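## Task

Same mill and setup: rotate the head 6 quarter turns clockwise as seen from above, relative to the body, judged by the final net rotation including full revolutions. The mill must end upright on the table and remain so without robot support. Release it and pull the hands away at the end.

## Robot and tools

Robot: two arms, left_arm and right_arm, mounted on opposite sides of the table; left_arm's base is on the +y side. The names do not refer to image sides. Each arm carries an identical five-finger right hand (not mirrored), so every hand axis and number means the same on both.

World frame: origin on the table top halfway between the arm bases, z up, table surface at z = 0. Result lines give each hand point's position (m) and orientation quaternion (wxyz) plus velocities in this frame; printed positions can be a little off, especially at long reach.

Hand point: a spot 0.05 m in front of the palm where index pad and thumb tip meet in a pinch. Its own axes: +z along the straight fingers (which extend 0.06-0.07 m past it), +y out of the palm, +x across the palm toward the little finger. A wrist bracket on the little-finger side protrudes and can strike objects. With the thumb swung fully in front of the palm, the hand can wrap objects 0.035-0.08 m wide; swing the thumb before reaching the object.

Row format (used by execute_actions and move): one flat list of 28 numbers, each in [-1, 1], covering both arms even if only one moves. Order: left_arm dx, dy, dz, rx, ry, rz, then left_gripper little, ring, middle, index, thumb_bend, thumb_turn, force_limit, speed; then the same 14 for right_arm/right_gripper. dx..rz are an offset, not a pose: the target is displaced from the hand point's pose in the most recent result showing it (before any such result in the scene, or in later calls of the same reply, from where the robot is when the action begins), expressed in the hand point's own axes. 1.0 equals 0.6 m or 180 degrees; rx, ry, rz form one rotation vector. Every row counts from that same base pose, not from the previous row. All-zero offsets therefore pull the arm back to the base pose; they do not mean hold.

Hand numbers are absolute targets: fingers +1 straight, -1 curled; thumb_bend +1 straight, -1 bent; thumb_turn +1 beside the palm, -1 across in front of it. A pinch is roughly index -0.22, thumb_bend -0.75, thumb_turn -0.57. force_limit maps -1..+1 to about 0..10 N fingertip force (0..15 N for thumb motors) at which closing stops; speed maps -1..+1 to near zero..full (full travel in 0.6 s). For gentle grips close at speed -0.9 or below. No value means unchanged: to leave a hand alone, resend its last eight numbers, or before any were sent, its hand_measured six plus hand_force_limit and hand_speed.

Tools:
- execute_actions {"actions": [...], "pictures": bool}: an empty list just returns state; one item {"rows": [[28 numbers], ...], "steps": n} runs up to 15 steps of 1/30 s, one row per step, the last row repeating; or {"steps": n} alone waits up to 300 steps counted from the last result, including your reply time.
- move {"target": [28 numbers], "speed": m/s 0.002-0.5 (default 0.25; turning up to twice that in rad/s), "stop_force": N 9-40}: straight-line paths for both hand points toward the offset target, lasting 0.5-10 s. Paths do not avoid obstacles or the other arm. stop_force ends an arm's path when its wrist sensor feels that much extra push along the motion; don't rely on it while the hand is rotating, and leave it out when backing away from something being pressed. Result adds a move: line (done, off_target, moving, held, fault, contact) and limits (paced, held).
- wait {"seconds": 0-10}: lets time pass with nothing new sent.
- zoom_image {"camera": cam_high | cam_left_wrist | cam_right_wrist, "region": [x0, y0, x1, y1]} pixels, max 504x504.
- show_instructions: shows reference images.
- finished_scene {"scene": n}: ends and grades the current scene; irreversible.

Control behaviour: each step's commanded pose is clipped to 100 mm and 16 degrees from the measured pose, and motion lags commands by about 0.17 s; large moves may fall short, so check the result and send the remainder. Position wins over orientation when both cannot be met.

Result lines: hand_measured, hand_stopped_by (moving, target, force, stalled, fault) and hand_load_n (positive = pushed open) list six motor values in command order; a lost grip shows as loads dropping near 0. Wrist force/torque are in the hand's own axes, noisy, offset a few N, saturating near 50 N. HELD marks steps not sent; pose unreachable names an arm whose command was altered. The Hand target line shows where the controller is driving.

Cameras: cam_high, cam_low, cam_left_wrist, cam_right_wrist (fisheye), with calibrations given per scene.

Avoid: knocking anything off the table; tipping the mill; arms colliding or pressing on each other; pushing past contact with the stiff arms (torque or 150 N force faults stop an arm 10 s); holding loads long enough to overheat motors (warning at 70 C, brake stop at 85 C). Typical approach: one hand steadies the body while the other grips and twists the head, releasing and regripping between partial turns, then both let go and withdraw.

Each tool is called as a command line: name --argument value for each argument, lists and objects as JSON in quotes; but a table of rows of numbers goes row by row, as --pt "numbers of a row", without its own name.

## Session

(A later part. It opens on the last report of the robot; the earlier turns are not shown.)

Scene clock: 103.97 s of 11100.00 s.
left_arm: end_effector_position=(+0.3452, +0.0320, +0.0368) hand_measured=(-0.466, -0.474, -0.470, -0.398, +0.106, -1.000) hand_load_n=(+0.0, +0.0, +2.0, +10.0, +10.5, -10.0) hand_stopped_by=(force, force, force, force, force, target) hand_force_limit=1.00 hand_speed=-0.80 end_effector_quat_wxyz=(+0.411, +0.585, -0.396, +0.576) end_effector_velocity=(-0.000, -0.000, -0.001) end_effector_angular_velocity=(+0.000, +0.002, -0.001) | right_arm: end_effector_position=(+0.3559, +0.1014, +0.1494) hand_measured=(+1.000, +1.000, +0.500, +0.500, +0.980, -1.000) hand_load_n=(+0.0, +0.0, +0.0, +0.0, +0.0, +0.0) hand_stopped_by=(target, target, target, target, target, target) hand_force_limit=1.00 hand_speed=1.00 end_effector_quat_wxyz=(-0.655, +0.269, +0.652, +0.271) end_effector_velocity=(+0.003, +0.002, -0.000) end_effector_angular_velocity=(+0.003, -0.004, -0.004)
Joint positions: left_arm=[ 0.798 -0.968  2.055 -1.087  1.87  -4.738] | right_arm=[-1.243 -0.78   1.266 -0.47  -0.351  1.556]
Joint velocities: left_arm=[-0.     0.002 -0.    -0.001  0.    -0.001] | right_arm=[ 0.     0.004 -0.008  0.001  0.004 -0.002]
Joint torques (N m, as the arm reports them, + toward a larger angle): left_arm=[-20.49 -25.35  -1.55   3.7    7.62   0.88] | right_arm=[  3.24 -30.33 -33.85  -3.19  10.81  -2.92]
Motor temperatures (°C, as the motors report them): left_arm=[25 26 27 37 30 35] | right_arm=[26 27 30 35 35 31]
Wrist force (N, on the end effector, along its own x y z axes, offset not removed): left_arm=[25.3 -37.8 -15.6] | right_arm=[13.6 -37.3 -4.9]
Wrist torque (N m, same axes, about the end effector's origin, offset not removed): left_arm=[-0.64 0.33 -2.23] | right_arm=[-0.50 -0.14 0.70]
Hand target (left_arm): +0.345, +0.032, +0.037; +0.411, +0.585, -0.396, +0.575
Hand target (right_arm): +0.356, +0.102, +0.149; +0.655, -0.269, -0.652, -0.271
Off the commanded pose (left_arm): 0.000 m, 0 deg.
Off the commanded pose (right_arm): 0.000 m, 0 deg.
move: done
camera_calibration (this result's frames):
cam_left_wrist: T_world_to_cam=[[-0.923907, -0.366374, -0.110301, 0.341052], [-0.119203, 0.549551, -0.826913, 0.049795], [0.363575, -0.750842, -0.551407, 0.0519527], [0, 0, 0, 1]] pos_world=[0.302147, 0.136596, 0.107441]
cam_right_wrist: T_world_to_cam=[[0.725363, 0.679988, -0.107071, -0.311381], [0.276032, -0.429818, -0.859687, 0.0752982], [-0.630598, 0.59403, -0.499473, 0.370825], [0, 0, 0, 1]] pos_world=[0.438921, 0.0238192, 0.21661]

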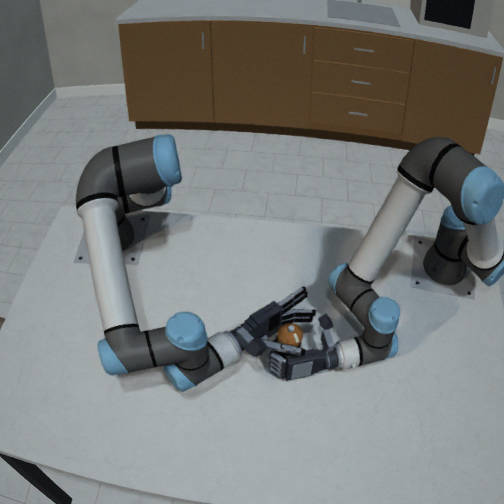

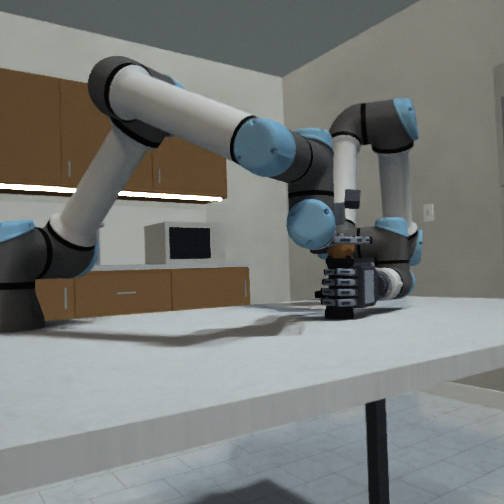

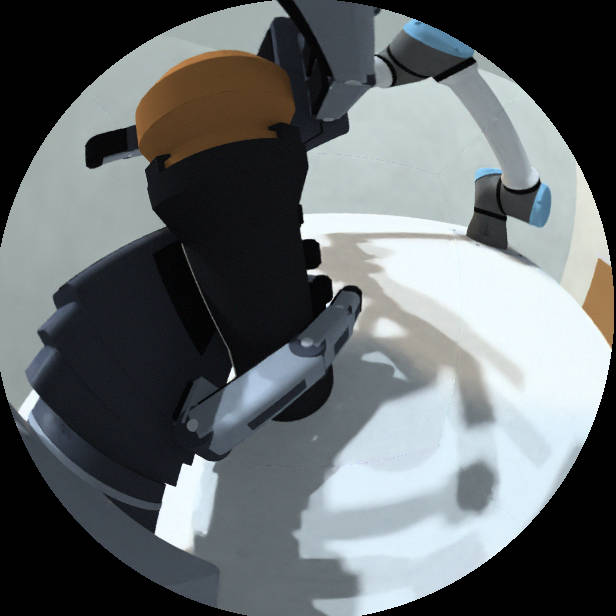

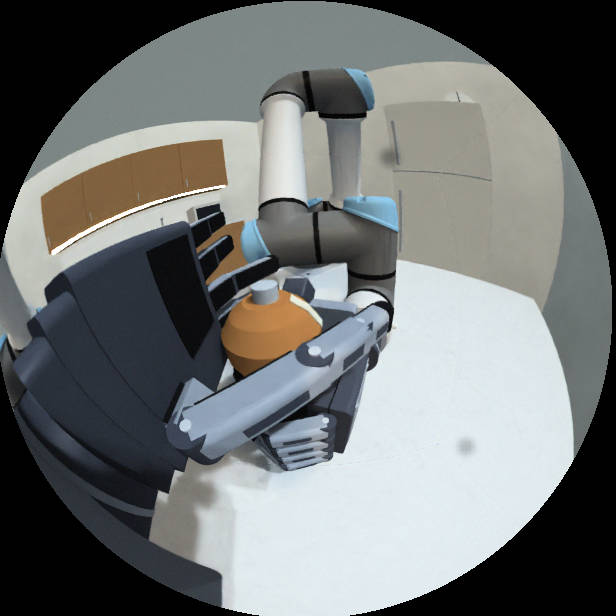

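move --target '[0,0,0,0,0,0,-0.98,-0.98,-0.98,-0.98,-0.98,-1,1,-0.8, -0.007,-0.012,0,0,0,0,1,1,0.5,0.5,0.98,-1,1,1]' --speed 0.03

execute_actions --actions '[{"rows":[[0,0,0,0,0,0,-1,-1,-1,-1,-1,-1,1,-0.8, 0,0,0,0,0,0,-1,-1,-1,-1,-1,-1,1,1]],"steps":15}]' --pictures false

execute_actions --actions '[{"rows":[[0,0,0,0,0,0,-1,-1,-1,-1,-1,-1,1,-0.8, 0,0,0,0,0,0,-0.98,-0.98,-0.98,-0.98,-0.98,-1,1,1]],"steps":10}]' --pictures false

move --target '[0,0,0,0,0,0,-1,-1,-1,-1,-1,-1,1,-0.8, 0,0.0167,-0.0235,-0.1667,0,0,-1,-1,-1,-1,-1,-1,1,1]' --speed 0.1

move --target '[0,0,0,0,0,0,-1,-1,-1,-1,-1,-1,1,-0.8, 0,0.0167,-0.0235,-0.1667,0,0,-0.98,-0.98,-0.98,-0.98,-0.98,-1,1,1]' --speed 0.1

move --target '[0,0,0,0,0,0,-1,-1,-1,-1,-1,-1,1,-0.8, 0,0.0167,-0.0235,-0.1667,0,0,-1,-1,-1,-1,-1,-1,1,1]' --speed 0.1

execute_actions --actions '[{"rows":[[0,0,0,0,0,0,-1,-1,-1,-1,-1,-1,1,-0.8, 0,0,0,0,0,0,1,1,0.5,0.5,0.98,-1,1,1]],"steps":15}]' --pictures false

move --target '[0,0,0,0,0,0,-1,-1,-1,-1,-1,-1,1,-0.8, 0,-0.08,-0.01,0.5,0,0,1,1,0.5,0.5,0.98,-1,1,1]' --speed 0.3

zoom_image --camera "cam_high" --region '[220,280,360,400]'

Scene clock: 124.07 s of 11100.00 s.
left_arm: end_effector_position=(+0.3450, +0.0319, +0.0368) hand_measured=(-0.534, -0.512, -0.490, -0.398, +0.084, -1.000) hand_load_n=(+11.0, +10.5, +9.0, +8.5, +15.5, -7.0) hand_stopped_by=(force, force, force, force, force, target) hand_force_limit=1.00 hand_speed=-0.80 end_effector_quat_wxyz=(+0.411, +0.585, -0.396, +0.575) end_effector_velocity=(+0.000, +0.001, -0.001) end_effector_angular_velocity=(+0.002, +0.000, +0.001) | right_arm: end_effector_position=(+0.3509, +0.0964, +0.1453) hand_measured=(+1.000, +1.000, +0.500, +0.500, +0.980, -1.000) hand_load_n=(+0.0, +0.0, +0.0, +0.0, +0.0, +0.0) hand_stopped_by=(target, target, target, target, target, target) hand_force_limit=1.00 hand_speed=1.00 end_effector_quat_wxyz=(-0.655, +0.269, +0.652, +0.271) end_effector_velocity=(-0.001, -0.001, -0.001) end_effector_angular_velocity=(+0.001, -0.003, -0.001)
Joint positions: left_arm=[ 0.798 -0.968  2.055 -1.087  1.87  -4.738] | right_arm=[-1.247 -0.791  1.298 -0.491 -0.354  1.556]
Joint velocities: left_arm=[0.001 0.001 0.    0.001 0.    0.001] | right_arm=[-0.001 -0.003  0.007 -0.008  0.001  0.001]
Joint torques (N m, as the arm reports them, + toward a larger angle): left_arm=[ 6.53 -9.14 -0.55  3.94 -0.38  0.87] | right_arm=[ -8.26 -65.47  -7.02  -0.74  -2.03   1.63]
Motor temperatures (°C, as the motors report them): left_arm=[25 26 27 37 30 35] | right_arm=[26 27 30 35 35 31]
Wrist force (N, on the end effector, along its own x y z axes, offset not removed): left_arm=[29.6 -2.8 3.0] | right_arm=[-1.6 2.8 0.2]
Wrist torque (N m, same axes, about the end effector's origin, offset not removed): left_arm=[0.03 -1.85 1.41] | right_arm=[0.26 0.22 -0.07]
Hand target (left_arm): +0.345, +0.032, +0.037; +0.411, +0.585, -0.396, +0.576
Hand target (right_arm): +0.351, +0.096, +0.145; +0.655, -0.269, -0.652, -0.271
Off the commanded pose (left_arm): 0.000 m, 0 deg.
Off the commanded pose (right_arm): 0.000 m, 0 deg.
After step 90, 16.37 s passed at rest.
move: done
camera_calibration (this result's frames):
cam_left_wrist: T_world_to_cam=[[-0.924045, -0.366027, -0.110301, 0.340881], [-0.118996, 0.549596, -0.826913, 0.0497696], [0.363293, -0.750979, -0.551407, 0.0520247], [0, 0, 0, 1]] pos_world=[0.302011, 0.136488, 0.107441]
cam_right_wrist: T_world_to_cam=[[0.725352, 0.680003, -0.107055, -0.304804], [0.276014, -0.429769, -0.859718, 0.0709803], [-0.63062, 0.594049, -0.499424, 0.368578], [0, 0, 0, 1]] pos_world=[0.433931, 0.0188194, 0.212469]

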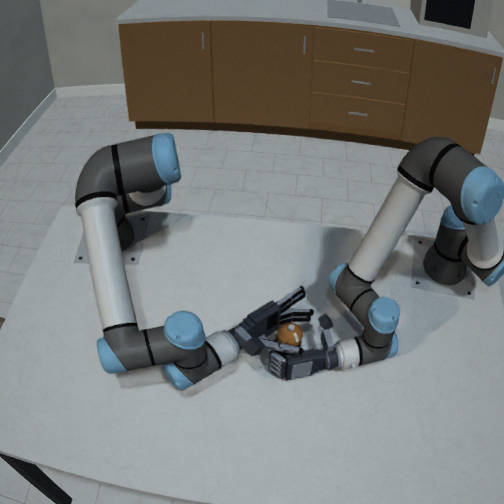

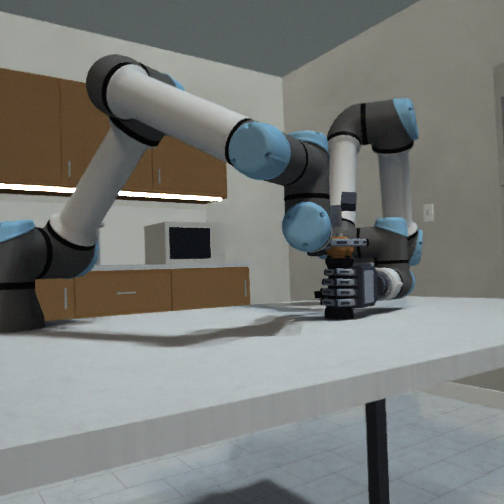

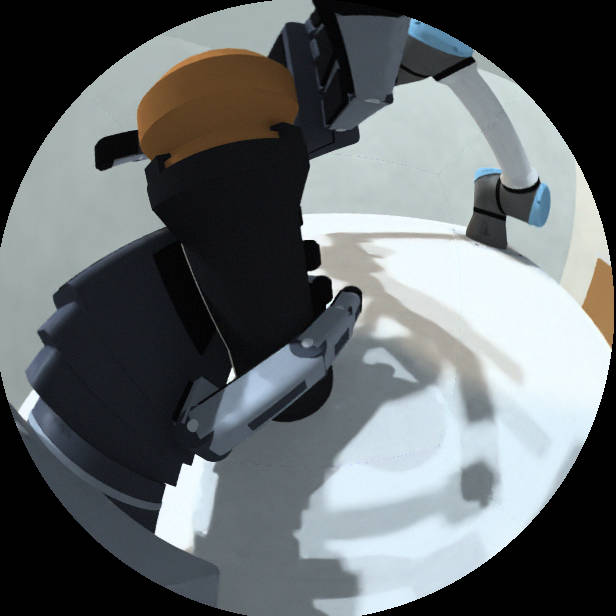

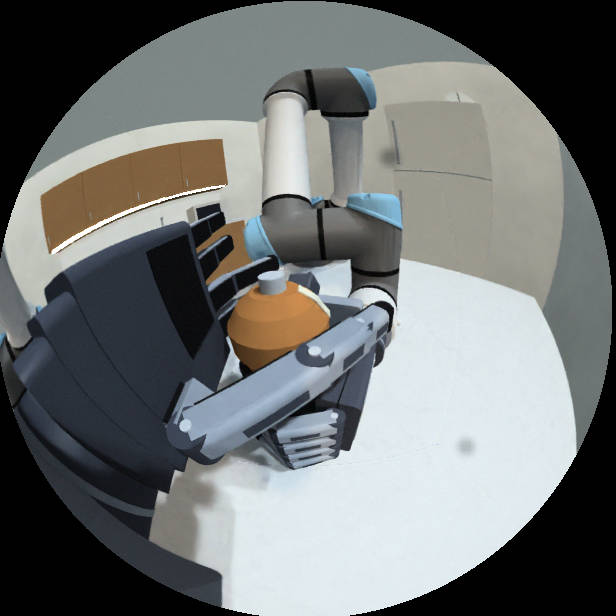

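Scene clock: 124.57 s of 11100.00 s.
left_arm: end_effector_position=(+0.3450, +0.0320, +0.0367) hand_measured=(-0.534, -0.512, -0.494, -0.404, +0.084, -1.000) hand_load_n=(+18.0, +15.5, +12.5, +9.0, +14.5, -11.0) hand_stopped_by=(force, force, force, force, force, target) hand_force_limit=1.00 hand_speed=-0.80 end_effector_quat_wxyz=(+0.411, +0.585, -0.396, +0.575) end_effector_velocity=(-0.001, +0.000, +0.000) end_effector_angular_velocity=(+0.000, -0.000, -0.002) | right_arm: end_effector_position=(+0.3508, +0.0964, +0.1453) hand_measured=(-0.318, -0.318, -0.176, -0.120, +0.394, -1.000) hand_load_n=(+0.0, +0.0, +14.0, +19.5, +16.0, +0.0) hand_stopped_by=(moving, moving, force, force, force, target) hand_force_limit=1.00 hand_speed=1.00 end_effector_quat_wxyz=(-0.655, +0.269, +0.652, +0.271) end_effector_velocity=(+0.000, +0.000, -0.000) end_effector_angular_velocity=(+0.001, -0.001, -0.001)
Joint positions: left_arm=[ 0.798 -0.968  2.055 -1.087  1.87  -4.738] | right_arm=[-1.247 -0.791  1.298 -0.491 -0.355  1.556]
Joint velocities: left_arm=[-0.    -0.001  0.001  0.     0.002  0.   ] | right_arm=[ 0.     0.001 -0.001 -0.001  0.001 -0.001]
Joint torques (N m, as the arm reports them, + toward a larger angle): left_arm=[ -1.55 -18.84  -0.73   3.47   4.29   0.75] | right_arm=[-20.49 -41.56 -25.54  -1.83   2.98  -0.95]
Motor temperatures (°C, as the motors report them): left_arm=[25 26 27 37 30 35] | right_arm=[26 27 30 35 35 31]
Wrist force (N, on the end effector, along its own x y z axes, offset not removed): left_arm=[3.9 -12.2 32.6] | right_arm=[9.5 5.7 26.0]
Wrist torque (N m, same axes, about the end effector's origin, offset not removed): left_arm=[-1.61 -2.63 -0.15] | right_arm=[0.11 0.29 0.13]
Hand target (left_arm): +0.345, +0.032, +0.037; +0.411, +0.585, -0.396, +0.575
Hand target (right_arm): +0.351, +0.096, +0.145; +0.655, -0.269, -0.652, -0.271
Off the commanded pose (left_arm): 0.000 m, 0 deg.
Off the commanded pose (right_arm): 0.000 m, 0 deg.
Steps of this call (steps 1 to 15: all 15 steps of this action). Readings (end_effector_position | what the end effector reports):
1: left_arm (+0.3450, +0.0319, +0.0368) | right_arm (+0.3509, +0.0964, +0.1452) | left_arm hand_measured=(-0.534, -0.512, -0.490, -0.398, +0.084, -1.000) hand_load_n=(+11.0, +10.5, +9.0, +8.5, +15.5, -6.5) hand_stopped_by=(force, force, moving, moving, force, target) hand_force_limit=1.00 hand_speed=-0.80 | right_arm hand_measured=(+1.000, +1.000, +0.500, +0.500, +0.980, -1.000) hand_load_n=(+0.0, +0.0, +0.0, +0.0, +0.0, +0.0) hand_stopped_by=(moving, moving, moving, moving, moving, target) hand_force_limit=1.00 hand_speed=1.00
2: left_arm (+0.3450, +0.0319, +0.0368) | right_arm (+0.3508, +0.0964, +0.1452) | left_arm hand_measured=(-0.534, -0.512, -0.490, -0.398, +0.084, -1.000) hand_load_n=(+11.0, +10.5, +9.0, +9.0, +15.5, -6.5) hand_stopped_by=(force, force, moving, moving, force, target) hand_force_limit=1.00 hand_speed=-0.80 | right_arm hand_measured=(+1.000, +1.000, +0.500, +0.500, +0.980, -1.000) hand_load_n=(+0.0, +0.0, +0.0, +0.0, +0.0, +0.0) hand_stopped_by=(moving, moving, moving, moving, moving, target) hand_force_limit=1.00 hand_speed=1.00
4: left_arm (+0.3450, +0.0319, +0.0368) | right_arm (+0.3508, +0.0964, +0.1452) | left_arm hand_measured=(-0.534, -0.512, -0.496, -0.406, +0.084, -1.000) hand_load_n=(+10.5, +9.5, +11.0, +11.5, +15.5, -6.5) hand_stopped_by=(force, force, force, force, force, target) hand_force_limit=1.00 hand_speed=-0.80 | right_arm hand_measured=(+0.902, +0.902, +0.402, +0.402, +0.918, -1.000) hand_load_n=(+0.0, +0.0, +0.0, +0.0, +0.0, +0.0) hand_stopped_by=(moving, moving, moving, moving, moving, target) hand_force_limit=1.00 hand_speed=1.00
8: left_arm (+0.3451, +0.0319, +0.0367) | right_arm (+0.3507, +0.0964, +0.1452) | left_arm hand_measured=(-0.534, -0.512, -0.494, -0.404, +0.084, -1.000) hand_load_n=(+11.0, +10.0, +11.0, +11.0, +15.5, -7.0) hand_stopped_by=(force, force, force, force, force, target) hand_force_limit=1.00 hand_speed=-0.80 | right_arm hand_measured=(+0.460, +0.460, -0.040, -0.040, +0.638, -1.000) hand_load_n=(+0.0, +0.0, +0.0, +5.0, +0.0, +0.0) hand_stopped_by=(moving, moving, moving, moving, moving, target) hand_force_limit=1.00 hand_speed=1.00
15: the state above

Scene clock: 124.90 s of 11100.00 s.
left_arm: end_effector_position=(+0.3450, +0.0320, +0.0366) hand_measured=(-0.534, -0.512, -0.494, -0.404, +0.084, -1.000) hand_load_n=(+20.5, +17.0, +13.5, +8.5, +14.0, -11.5) hand_stopped_by=(force, force, force, force, force, target) hand_force_limit=1.00 hand_speed=-0.80 end_effector_quat_wxyz=(+0.411, +0.585, -0.396, +0.575) end_effector_velocity=(-0.000, -0.000, -0.000) end_effector_angular_velocity=(+0.000, -0.000, -0.001) | right_arm: end_effector_position=(+0.3508, +0.0965, +0.1454) hand_measured=(-0.980, -0.642, -0.176, -0.120, +0.394, -1.000) hand_load_n=(+0.0, +10.0, +9.5, +15.5, +14.0, +2.5) hand_stopped_by=(target, force, force, force, force, target) hand_force_limit=1.00 hand_speed=1.00 end_effector_quat_wxyz=(-0.655, +0.269, +0.652, +0.271) end_effector_velocity=(+0.000, +0.000, +0.000) end_effector_angular_velocity=(+0.001, -0.001, -0.001)
Joint positions: left_arm=[ 0.798 -0.968  2.055 -1.087  1.87  -4.738] | right_arm=[-1.247 -0.791  1.298 -0.491 -0.354  1.556]
Joint velocities: left_arm=[-0.001  0.001 -0.    -0.     0.     0.   ] | right_arm=[-0.    -0.001 -0.    -0.001  0.001  0.   ]
Joint torques (N m, as the arm reports them, + toward a larger angle): left_arm=[  0.5  -21.48  -0.82   2.53   3.01   0.93] | right_arm=[-19.31 -40.03  -9.92  -0.74  -0.35   3.14]
Motor temperatures (°C, as the motors report them): left_arm=[25 26 27 37 30 35] | right_arm=[26 27 30 35 35 31]
Wrist force (N, on the end effector, along its own x y z axes, offset not removed): left_arm=[-3.6 -3.7 41.8] | right_arm=[29.0 11.6 27.1]
Wrist torque (N m, same axes, about the end effector's origin, offset not removed): left_arm=[-0.85 -3.15 0.10] | right_arm=[0.35 -0.57 0.42]
Hand target (left_arm): +0.345, +0.032, +0.037; +0.411, +0.585, -0.396, +0.575
Hand target (right_arm): +0.351, +0.096, +0.145; +0.655, -0.269, -0.652, -0.271
Off the commanded pose (left_arm): 0.000 m, 0 deg.
Off the commanded pose (right_arm): 0.000 m, 0 deg.
Steps of this call (steps 1 to 10: all 10 steps of this action). Readings (end_effector_position | what the end effector reports):
1: left_arm (+0.3450, +0.0320, +0.0367) | right_arm (+0.3508, +0.0965, +0.1453) | left_arm hand_measured=(-0.534, -0.512, -0.494, -0.404, +0.084, -1.000) hand_load_n=(+18.0, +15.5, +12.5, +9.0, +14.5, -11.0) hand_stopped_by=(force, force, force, force, force, target) hand_force_limit=1.00 hand_speed=-0.80 | right_arm hand_measured=(-0.428, -0.428, -0.176, -0.120, +0.394, -1.000) hand_load_n=(+0.0, +0.0, +14.0, +19.5, +16.0, +0.0) hand_stopped_by=(moving, moving, force, force, force, target) hand_force_limit=1.00 hand_speed=1.00
2: left_arm (+0.3450, +0.0320, +0.0366) | right_arm (+0.3508, +0.0965, +0.1453) | left_arm hand_measured=(-0.534, -0.512, -0.494, -0.404, +0.084, -1.000) hand_load_n=(+18.0, +15.5, +12.5, +9.0, +14.5, -11.0) hand_stopped_by=(force, force, force, force, force, target) hand_force_limit=1.00 hand_speed=-0.80 | right_arm hand_measured=(-0.540, -0.540, -0.176, -0.120, +0.394, -1.000) hand_load_n=(+0.0, +8.0, +13.0, +18.0, +16.0, +0.5) hand_stopped_by=(moving, moving, force, force, force, target) hand_force_limit=1.00 hand_speed=1.00
4: left_arm (+0.3450, +0.0320, +0.0366) | right_arm (+0.3508, +0.0965, +0.1454) | left_arm hand_measured=(-0.534, -0.512, -0.494, -0.404, +0.084, -1.000) hand_load_n=(+20.5, +17.0, +13.5, +9.0, +14.0, -11.5) hand_stopped_by=(force, force, force, force, force, target) hand_force_limit=1.00 hand_speed=-0.80 | right_arm hand_measured=(-0.762, -0.644, -0.176, -0.120, +0.394, -1.000) hand_load_n=(+0.0, +11.0, +9.5, +15.5, +14.0, +2.5) hand_stopped_by=(moving, force, force, force, force, target) hand_force_limit=1.00 hand_speed=1.00
8: left_arm (+0.3450, +0.0320, +0.0366) | right_arm (+0.3508, +0.0965, +0.1454) | left_arm hand_measured=(-0.534, -0.512, -0.494, -0.404, +0.084, -1.000) hand_load_n=(+20.5, +17.0, +13.5, +8.5, +14.0, -11.5) hand_stopped_by=(force, force, force, force, force, target) hand_force_limit=1.00 hand_speed=-0.80 | right_arm hand_measured=(-0.980, -0.642, -0.176, -0.120, +0.394, -1.000) hand_load_n=(+0.0, +10.0, +9.5, +15.5, +14.0, +2.5) hand_stopped_by=(moving, force, force, force, force, target) hand_force_limit=1.00 hand_speed=1.00
10: the state above

Scene clock: 128.13 s of 11100.00 s.
left_arm: end_effector_position=(+0.3450, +0.0320, +0.0366) hand_measured=(-0.508, -0.506, -0.494, -0.404, +0.084, -1.000) hand_load_n=(+21.5, +22.0, +15.0, +4.5, +13.5, -13.5) hand_stopped_by=(force, force, force, force, force, target) hand_force_limit=1.00 hand_speed=-0.80 end_effector_quat_wxyz=(+0.411, +0.586, -0.396, +0.575) end_effector_velocity=(+0.001, -0.001, +0.002) end_effector_angular_velocity=(-0.003, -0.003, +0.001) | right_arm: end_effector_position=(+0.3680, +0.0936, +0.1454) hand_measured=(-1.000, -0.648, -0.180, -0.118, +0.380, -1.000) hand_load_n=(+0.0, +3.0, +11.5, +19.0, +6.0, -0.5) hand_stopped_by=(target, force, force, force, force, target) hand_force_limit=1.00 hand_speed=1.00 end_effector_quat_wxyz=(-0.563, +0.430, +0.560, +0.430) end_effector_velocity=(+0.000, -0.000, -0.001) end_effector_angular_velocity=(+0.011, +0.005, -0.008)
Joint positions: left_arm=[ 0.798 -0.968  2.055 -1.087  1.87  -4.738] | right_arm=[-1.229 -1.023  1.714 -0.709  0.186  1.591]
Joint velocities: left_arm=[ 0.    -0.001 -0.001 -0.002 -0.001  0.001] | right_arm=[ 0.001 -0.009  0.03  -0.087  0.009  0.067]
Joint torques (N m, as the arm reports them, + toward a larger angle): left_arm=[  2.7  -43.09  -1.64  -4.76   4.35   1.03] | right_arm=[-27.12 -30.63   5.78   0.54   8.89   3.39]
Motor temperatures (°C, as the motors report them): left_arm=[25 26 27 37 31 35] | right_arm=[26 27 30 35 35 31]
Wrist force (N, on the end effector, along its own x y z axes, offset not removed): left_arm=[-20.1 -14.5 50.0] | right_arm=[35.0 -14.9 48.1]
Wrist torque (N m, same axes, about the end effector's origin, offset not removed): left_arm=[-1.63 -4.30 -1.89] | right_arm=[-0.16 -0.78 0.01]
Hand target (left_arm): +0.345, +0.032, +0.037; +0.411, +0.585, -0.396, +0.575
Hand target (right_arm): +0.368, +0.094, +0.145; +0.563, -0.430, -0.560, -0.430
Off the commanded pose (left_arm): 0.000 m, 0 deg.
Off the commanded pose (right_arm): 0.000 m, 0 deg.
move: done
camera_calibration (this result's frames):
cam_left_wrist: T_world_to_cam=[[-0.924036, -0.366077, -0.110207, 0.340879], [-0.119218, 0.549813, -0.826736, 0.0496602], [0.363242, -0.750795, -0.55169, 0.0519854], [0, 0, 0, 1]] pos_world=[0.302022, 0.136514, 0.107303]
cam_right_wrist: T_world_to_cam=[[0.967833, 0.226541, -0.109449, -0.361694], [0.022894, -0.512516, -0.858372, 0.165843], [-0.250551, 0.828255, -0.501216, 0.219611], [0, 0, 0, 1]] pos_world=[0.401286, -0.0149582, 0.21284]

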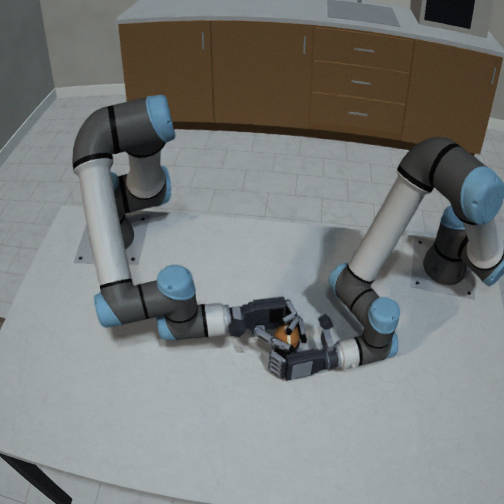

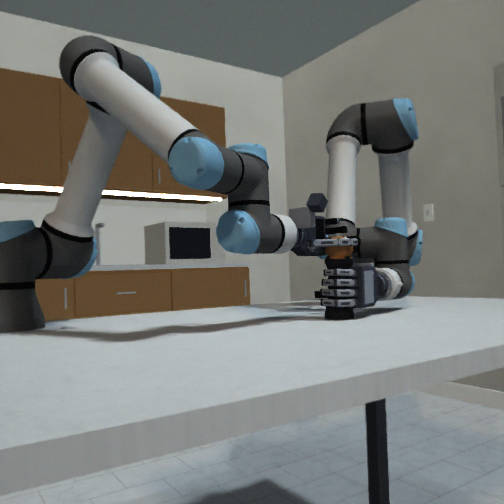

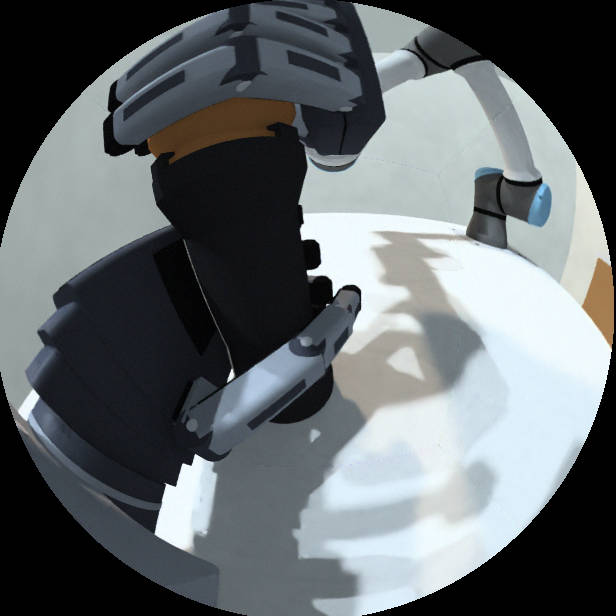

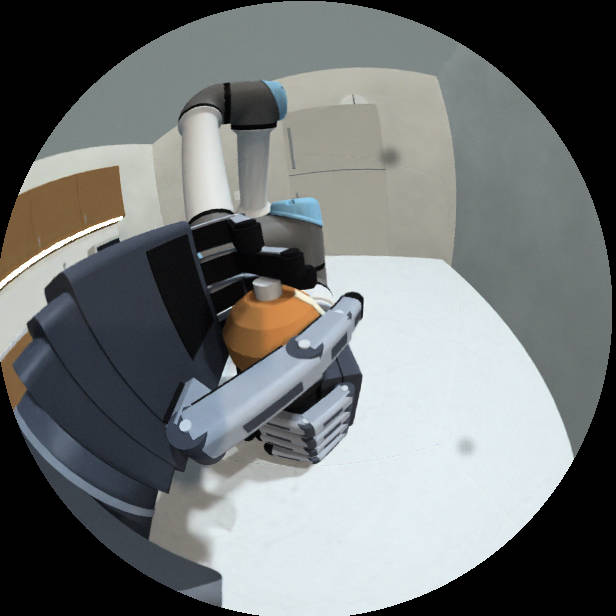

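Scene clock: 131.10 s of 11100.00 s.
left_arm: end_effector_position=(+0.3450, +0.0320, +0.0366) hand_measured=(-0.480, -0.488, -0.494, -0.404, +0.084, -1.000) hand_load_n=(+21.5, +22.0, +19.0, +3.0, +14.5, -13.5) hand_stopped_by=(force, force, force, force, force, target) hand_force_limit=1.00 hand_speed=-0.80 end_effector_quat_wxyz=(+0.411, +0.586, -0.396, +0.575) end_effector_velocity=(+0.000, +0.000, -0.000) end_effector_angular_velocity=(+0.001, -0.000, +0.001) | right_arm: end_effector_position=(+0.3813, +0.0825, +0.1454) hand_measured=(-0.980, -0.738, -0.180, -0.106, +0.244, -1.000) hand_load_n=(+0.0, +3.0, +12.0, +20.5, +7.0, +0.5) hand_stopped_by=(target, force, force, force, force, target) hand_force_limit=1.00 hand_speed=1.00 end_effector_quat_wxyz=(-0.433, +0.561, +0.430, +0.560) end_effector_velocity=(+0.001, -0.000, +0.000) end_effector_angular_velocity=(-0.000, -0.000, -0.009)
Joint positions: left_arm=[ 0.798 -0.968  2.055 -1.087  1.87  -4.738] | right_arm=[-1.075 -1.147  1.922 -0.777  0.863  1.576]
Joint velocities: left_arm=[ 0.001 -0.     0.     0.001 -0.001  0.001] | right_arm=[ 0.004 -0.     0.001 -0.     0.013 -0.   ]
Joint torques (N m, as the arm reports them, + toward a larger angle): left_arm=[ 25.32 -43.4   -2.03  -4.9   -0.19  -4.26] | right_arm=[-22.21 -21.62  19.29   6.66  11.36  -0.8 ]
Motor temperatures (°C, as the motors report them): left_arm=[25 26 27 37 31 35] | right_arm=[26 27 30 35 35 31]
Wrist force (N, on the end effector, along its own x y z axes, offset not removed): left_arm=[-23.2 7.1 50.0] | right_arm=[35.6 -24.5 48.9]
Wrist torque (N m, same axes, about the end effector's origin, offset not removed): left_arm=[-0.76 -4.82 0.33] | right_arm=[-0.39 -0.80 0.55]
Hand target (left_arm): +0.345, +0.032, +0.037; +0.411, +0.586, -0.396, +0.575
Hand target (right_arm): +0.381, +0.083, +0.145; -0.433, +0.561, +0.430, +0.560
Off the commanded pose (left_arm): 0.000 m, 0 deg.
Off the commanded pose (right_arm): 0.000 m, 0 deg.
move: done
camera_calibration (this result's frames):
cam_left_wrist: T_world_to_cam=[[-0.924027, -0.366109, -0.110176, 0.340876], [-0.11926, 0.549801, -0.826738, 0.0496806], [0.363251, -0.750789, -0.551693, 0.0519773], [0, 0, 0, 1]] pos_world=[0.302023, 0.136507, 0.107305]
cam_right_wrist: T_world_to_cam=[[0.951439, -0.287197, -0.110826, -0.323213], [-0.237626, -0.456315, -0.857502, 0.254412], [0.195701, 0.842196, -0.502401, 0.0609367], [0, 0, 0, 1]] pos_world=[0.356046, -0.0280545, 0.212953]

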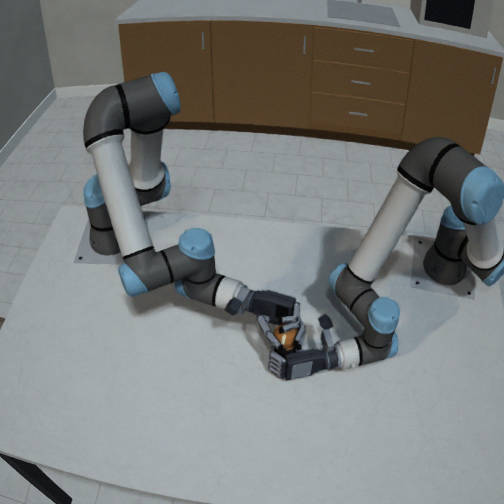

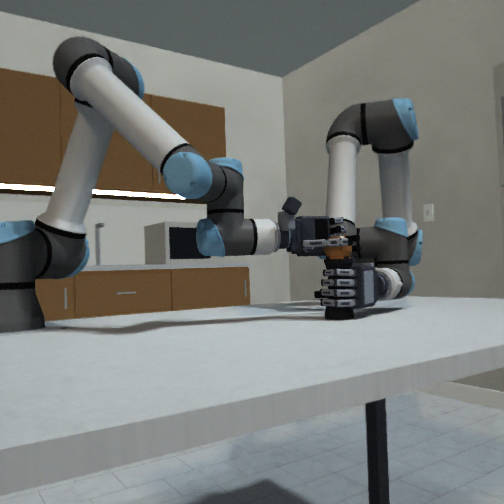

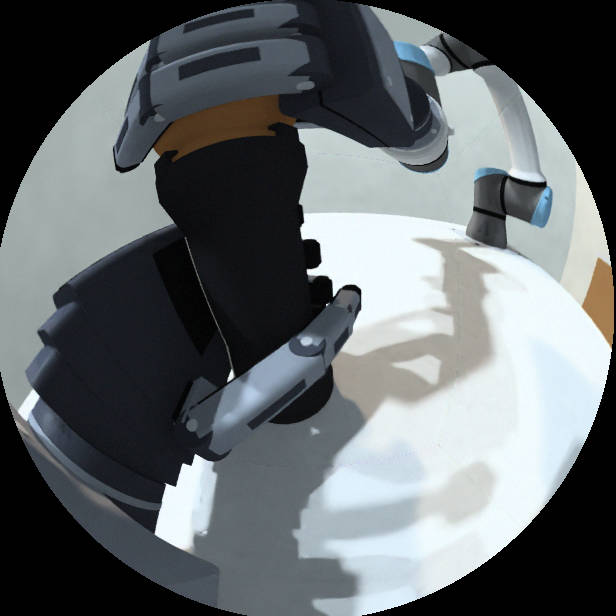

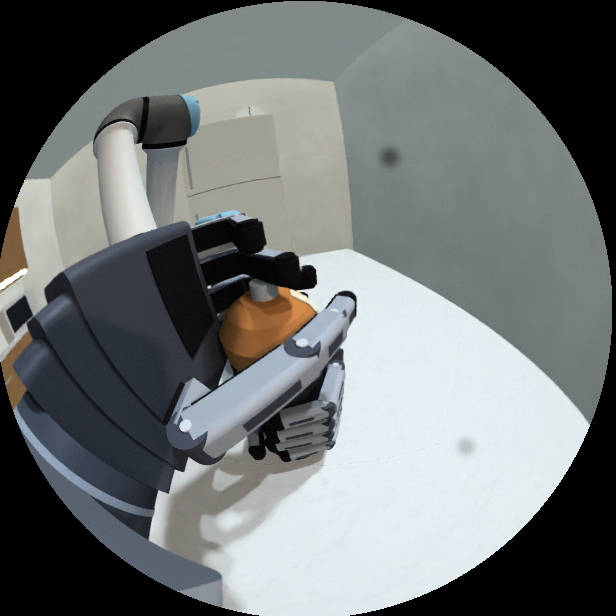

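Scene clock: 134.07 s of 11100.00 s.
left_arm: end_effector_position=(+0.3450, +0.0320, +0.0366) hand_measured=(-0.452, -0.472, -0.490, -0.406, +0.084, -1.000) hand_load_n=(+22.0, +22.0, +22.0, +2.0, +14.5, -13.5) hand_stopped_by=(force, force, force, force, force, target) hand_force_limit=1.00 hand_speed=-0.80 end_effector_quat_wxyz=(+0.411, +0.586, -0.396, +0.575) end_effector_velocity=(+0.000, -0.000, +0.001) end_effector_angular_velocity=(-0.002, -0.001, +0.000) | right_arm: end_effector_position=(+0.3872, +0.0664, +0.1453) hand_measured=(-1.000, -0.826, -0.180, -0.100, +0.170, -1.000) hand_load_n=(+0.0, +9.5, +13.0, +20.5, +13.5, +1.0) hand_stopped_by=(target, force, force, force, force, target) hand_force_limit=1.00 hand_speed=1.00 end_effector_quat_wxyz=(-0.273, +0.653, +0.270, +0.652) end_effector_velocity=(+0.000, -0.001, -0.000) end_effector_angular_velocity=(-0.001, -0.000, -0.010)
Joint positions: left_arm=[ 0.798 -0.968  2.055 -1.087  1.87  -4.738] | right_arm=[-0.822 -1.119  1.874 -0.755  1.639  1.575]
Joint velocities: left_arm=[ 0.    -0.    -0.001 -0.001  0.    -0.   ] | right_arm=[ 0.004  0.002 -0.003  0.002  0.014 -0.001]
Joint torques (N m, as the arm reports them, + toward a larger angle): left_arm=[ 22.26 -42.77  -1.5   -4.86  -1.56  -4.47] | right_arm=[-27.19   8.64  12.16  13.94  17.45  -2.1 ]
Motor temperatures (°C, as the motors report them): left_arm=[25 26 27 37 31 35] | right_arm=[26 27 30 35 35 31]
Wrist force (N, on the end effector, along its own x y z axes, offset not removed): left_arm=[-28.5 12.2 50.0] | right_arm=[43.0 -50.0 34.8]
Wrist torque (N m, same axes, about the end effector's origin, offset not removed): left_arm=[-0.31 -4.66 1.66] | right_arm=[0.07 -1.49 1.50]
Hand target (left_arm): +0.345, +0.032, +0.037; +0.411, +0.586, -0.396, +0.575
Hand target (right_arm): +0.387, +0.066, +0.145; -0.273, +0.653, +0.270, +0.652
Off the commanded pose (left_arm): 0.000 m, 0 deg.
Off the commanded pose (right_arm): 0.000 m, 0 deg.
move: done
camera_calibration (this result's frames):
cam_left_wrist: T_world_to_cam=[[-0.924007, -0.366159, -0.110176, 0.340886], [-0.119291, 0.549794, -0.826738, 0.0496911], [0.363292, -0.750769, -0.551693, 0.0519594], [0, 0, 0, 1]] pos_world=[0.302032, 0.136508, 0.107305]
cam_right_wrist: T_world_to_cam=[[0.680689, -0.72406, -0.111351, -0.199597], [-0.435273, -0.277487, -0.856468, 0.312907], [0.589236, 0.631457, -0.504046, -0.0647626], [0, 0, 0, 1]] pos_world=[0.310224, -0.0167977, 0.213126]

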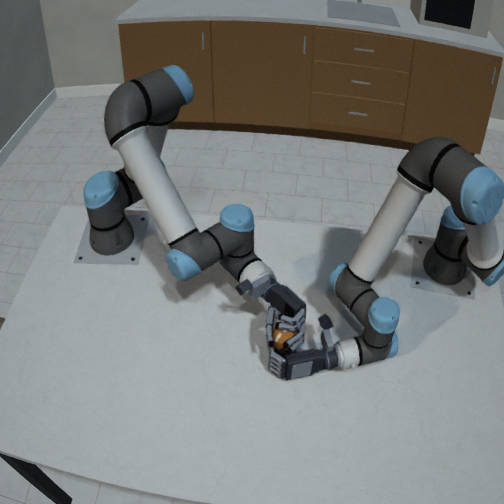

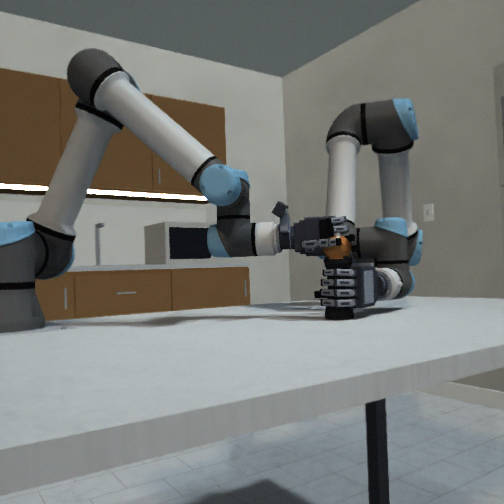

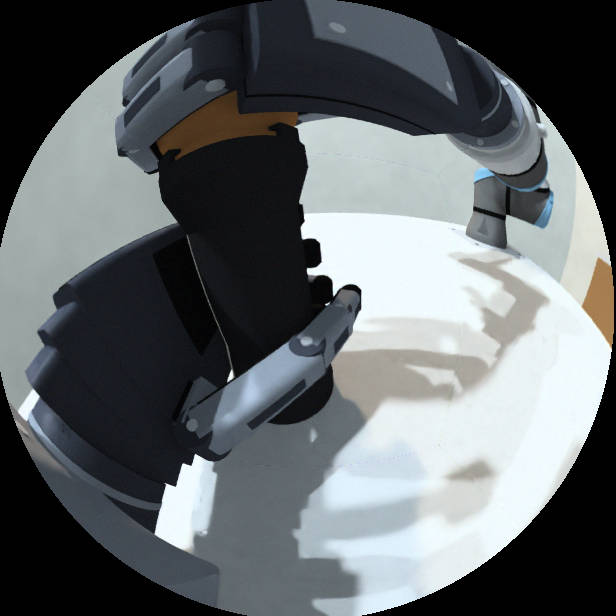

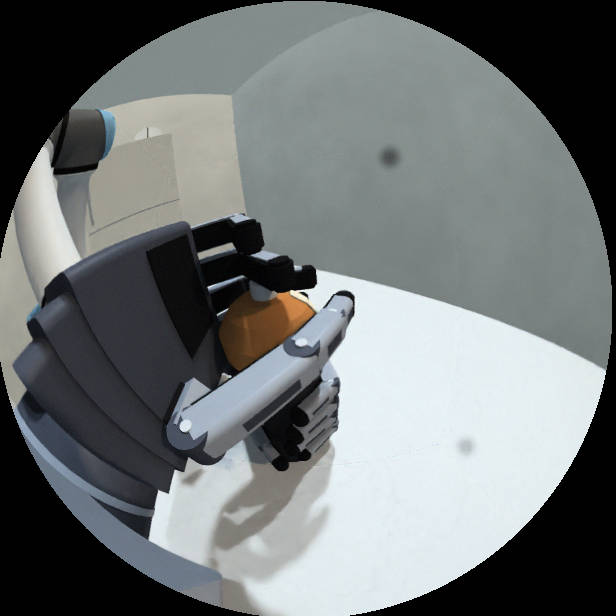

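Scene clock: 134.57 s of 11100.00 s.
left_arm: end_effector_position=(+0.3452, +0.0321, +0.0366) hand_measured=(-0.452, -0.472, -0.490, -0.406, +0.084, -1.000) hand_load_n=(+16.5, +17.5, +19.0, +2.5, +16.0, -13.5) hand_stopped_by=(force, force, force, force, force, target) hand_force_limit=1.00 hand_speed=-0.80 end_effector_quat_wxyz=(+0.411, +0.586, -0.396, +0.575) end_effector_velocity=(-0.001, +0.000, -0.001) end_effector_angular_velocity=(+0.002, +0.000, -0.000) | right_arm: end_effector_position=(+0.3871, +0.0663, +0.1450) hand_measured=(+0.318, +0.490, +0.500, +0.500, +0.976, -1.000) hand_load_n=(+0.0, +0.0, +0.0, +0.0, +0.0, +0.0) hand_stopped_by=(moving, moving, target, target, moving, target) hand_force_limit=1.00 hand_speed=1.00 end_effector_quat_wxyz=(-0.273, +0.654, +0.271, +0.652) end_effector_velocity=(+0.001, -0.000, +0.002) end_effector_angular_velocity=(+0.002, -0.001, -0.001)
Joint positions: left_arm=[ 0.799 -0.968  2.055 -1.087  1.87  -4.738] | right_arm=[-0.822 -1.119  1.874 -0.755  1.639  1.575]
Joint velocities: left_arm=[-0.     0.     0.001  0.     0.     0.001] | right_arm=[-0.001 -0.003 -0.001  0.001  0.001  0.   ]
Joint torques (N m, as the arm reports them, + toward a larger angle): left_arm=[-16.24 -42.4   -2.09  -4.94   8.62   4.57] | right_arm=[-40.3  -43.23 -15.12  -1.6    8.22   0.42]
Motor temperatures (°C, as the motors report them): left_arm=[25 26 27 37 31 35] | right_arm=[26 27 30 35 35 31]
Wrist force (N, on the end effector, along its own x y z axes, offset not removed): left_arm=[-16.3 -26.8 41.2] | right_arm=[8.2 -42.7 -11.0]
Wrist torque (N m, same axes, about the end effector's origin, offset not removed): left_arm=[-1.20 -3.42 -3.38] | right_arm=[-0.20 0.00 0.35]
Hand target (left_arm): +0.345, +0.032, +0.037; +0.411, +0.586, -0.396, +0.575
Hand target (right_arm): +0.387, +0.066, +0.145; -0.273, +0.653, +0.270, +0.652
Off the commanded pose (left_arm): 0.000 m, 0 deg.
Off the commanded pose (right_arm): 0.000 m, 0 deg.
Steps of this call (steps 1 to 15: all 15 steps of this action). Readings (end_effector_position | what the end effector reports):
1: left_arm (+0.3450, +0.0320, +0.0366) | right_arm (+0.3872, +0.0664, +0.1453) | left_arm hand_measured=(-0.452, -0.472, -0.490, -0.406, +0.084, -1.000) hand_load_n=(+22.0, +22.0, +22.0, +2.0, +14.5, -13.5) hand_stopped_by=(force, force, force, force, force, target) hand_force_limit=1.00 hand_speed=-0.80 | right_arm hand_measured=(-1.000, -0.826, -0.180, -0.100, +0.170, -1.000) hand_load_n=(+0.0, +9.5, +13.0, +20.0, +13.5, +1.0) hand_stopped_by=(moving, moving, moving, moving, moving, target) hand_force_limit=1.00 hand_speed=1.00
2: left_arm (+0.3450, +0.0320, +0.0366) | right_arm (+0.3872, +0.0664, +0.1453) | left_arm hand_measured=(-0.452, -0.472, -0.490, -0.406, +0.084, -1.000) hand_load_n=(+22.0, +22.0, +22.0, +2.0, +14.5, -13.5) hand_stopped_by=(force, force, force, force, force, target) hand_force_limit=1.00 hand_speed=-0.80 | right_arm hand_measured=(-1.000, -0.826, -0.180, -0.100, +0.170, -1.000) hand_load_n=(+0.0, +9.5, +13.0, +20.0, +13.5, +1.0) hand_stopped_by=(moving, moving, moving, moving, moving, target) hand_force_limit=1.00 hand_speed=1.00
4: left_arm (+0.3453, +0.0321, +0.0366) | right_arm (+0.3872, +0.0662, +0.1452) | left_arm hand_measured=(-0.452, -0.472, -0.490, -0.406, +0.084, -1.000) hand_load_n=(+20.0, +20.0, +20.5, +2.0, +16.0, -14.0) hand_stopped_by=(force, force, force, force, force, target) hand_force_limit=1.00 hand_speed=-0.80 | right_arm hand_measured=(-0.902, -0.730, -0.084, -0.006, +0.224, -1.000) hand_load_n=(+0.0, -5.5, +0.5, +0.0, +0.0, +0.0) hand_stopped_by=(moving, moving, moving, moving, moving, target) hand_force_limit=1.00 hand_speed=1.00
8: left_arm (+0.3453, +0.0321, +0.0366) | right_arm (+0.3871, +0.0661, +0.1448) | left_arm hand_measured=(-0.452, -0.472, -0.490, -0.406, +0.084, -1.000) hand_load_n=(+17.0, +18.0, +19.0, +2.5, +16.0, -13.5) hand_stopped_by=(force, force, force, force, force, target) hand_force_limit=1.00 hand_speed=-0.80 | right_arm hand_measured=(-0.460, -0.288, +0.358, +0.436, +0.502, -1.000) hand_load_n=(+0.0, +0.0, +0.0, +0.0, +0.0, +0.0) hand_stopped_by=(moving, moving, moving, moving, moving, target) hand_force_limit=1.00 hand_speed=1.00
15: the state above

Scene clock: 138.17 s of 11100.00 s.
left_arm: end_effector_position=(+0.3451, +0.0320, +0.0366) hand_measured=(-0.454, -0.474, -0.490, -0.404, +0.086, -1.000) hand_load_n=(+0.0, +2.5, +11.0, +5.5, +18.0, -1.5) hand_stopped_by=(force, force, force, force, force, target) hand_force_limit=1.00 hand_speed=-0.80 end_effector_quat_wxyz=(+0.411, +0.586, -0.396, +0.575) end_effector_velocity=(-0.000, +0.000, -0.001) end_effector_angular_velocity=(+0.001, +0.002, -0.000) | right_arm: end_effector_position=(+0.3489, +0.0960, +0.1454) hand_measured=(+1.000, +1.000, +0.500, +0.500, +0.980, -1.000) hand_load_n=(+0.0, +0.0, +0.0, +0.0, +0.0, +0.0) hand_stopped_by=(target, target, target, target, target, target) hand_force_limit=1.00 hand_speed=1.00 end_effector_quat_wxyz=(-0.655, +0.269, +0.653, +0.270) end_effector_velocity=(-0.001, +0.000, -0.000) end_effector_angular_velocity=(+0.006, +0.008, +0.008)
Joint positions: left_arm=[ 0.798 -0.968  2.055 -1.087  1.87  -4.738] | right_arm=[-1.246 -0.797  1.306 -0.501 -0.355  1.564]
Joint velocities: left_arm=[-0.     0.001  0.001  0.     0.    -0.001] | right_arm=[ 0.001  0.013 -0.018  0.032 -0.008 -0.025]
Joint torques (N m, as the arm reports them, + toward a larger angle): left_arm=[  8.88 -41.79 -24.87  -0.82  -1.2   -3.15] | right_arm=[  7.38 -39.07 -26.87   2.12  -1.93  -1.69]
Motor temperatures (°C, as the motors report them): left_arm=[25 26 27 37 31 35] | right_arm=[26 27 30 35 35 31]
Wrist force (N, on the end effector, along its own x y z axes, offset not removed): left_arm=[-9.2 3.8 5.2] | right_arm=[-2.0 3.0 -2.3]
Wrist torque (N m, same axes, about the end effector's origin, offset not removed): left_arm=[0.48 0.78 -0.12] | right_arm=[0.42 0.42 -0.06]
Hand target (left_arm): +0.345, +0.032, +0.037; +0.411, +0.586, -0.396, +0.575
Hand target (right_arm): +0.349, +0.096, +0.145; +0.655, -0.269, -0.653, -0.270
Off the commanded pose (left_arm): 0.000 m, 0 deg.
Off the commanded pose (right_arm): 0.000 m, 0 deg.
move: done
camera_calibration (this result's frames):
cam_left_wrist: T_world_to_cam=[[-0.923977, -0.366239, -0.110163, 0.340924], [-0.119344, 0.549773, -0.826745, 0.049699], [0.363351, -0.750746, -0.551686, 0.0519482], [0, 0, 0, 1]] pos_world=[0.302061, 0.136536, 0.107305]
cam_right_wrist: T_world_to_cam=[[0.724526, 0.680776, -0.107734, -0.302731], [0.277674, -0.431359, -0.858386, 0.0708188], [-0.63084, 0.592008, -0.501564, 0.368251], [0, 0, 0, 1]] pos_world=[0.431979, 0.0186323, 0.212877]

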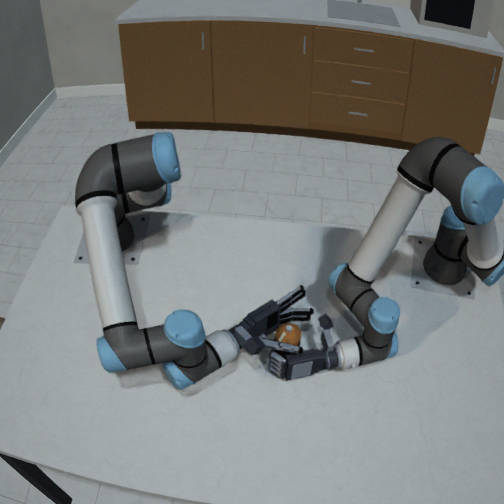

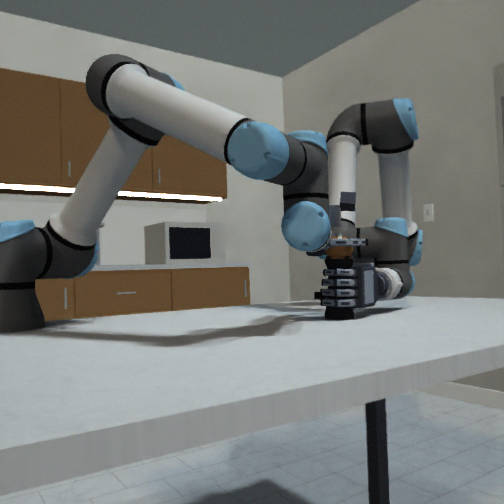

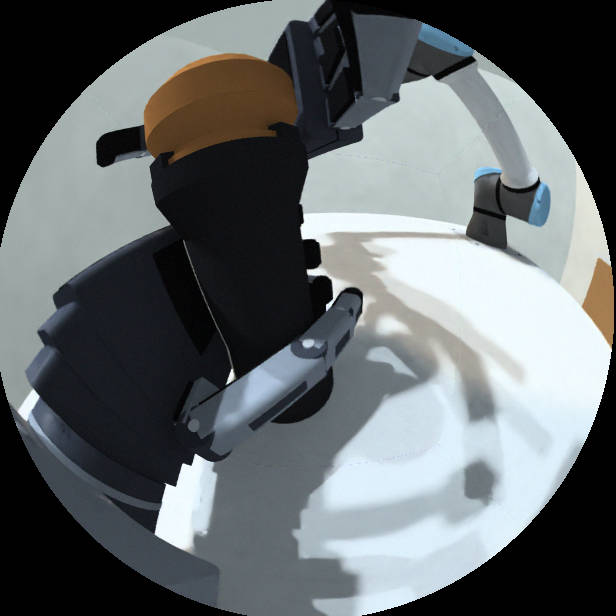

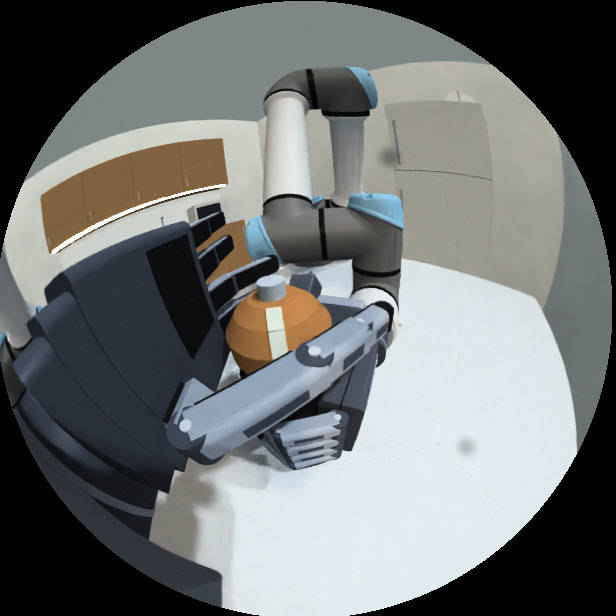

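Region (220, 280, 360, 400) of cam_high's 504x504 image, scaled by 3.600, with more detail than that image has; it fills the top 432 rows of this view, and the rest is white.

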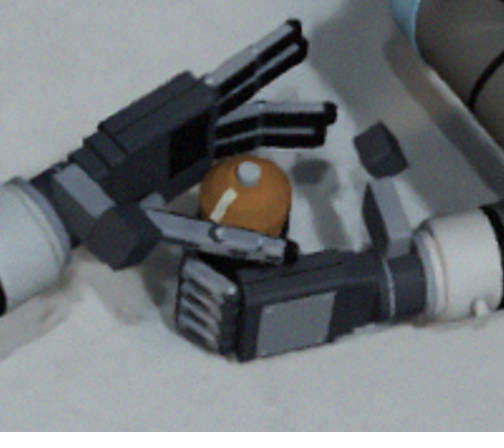

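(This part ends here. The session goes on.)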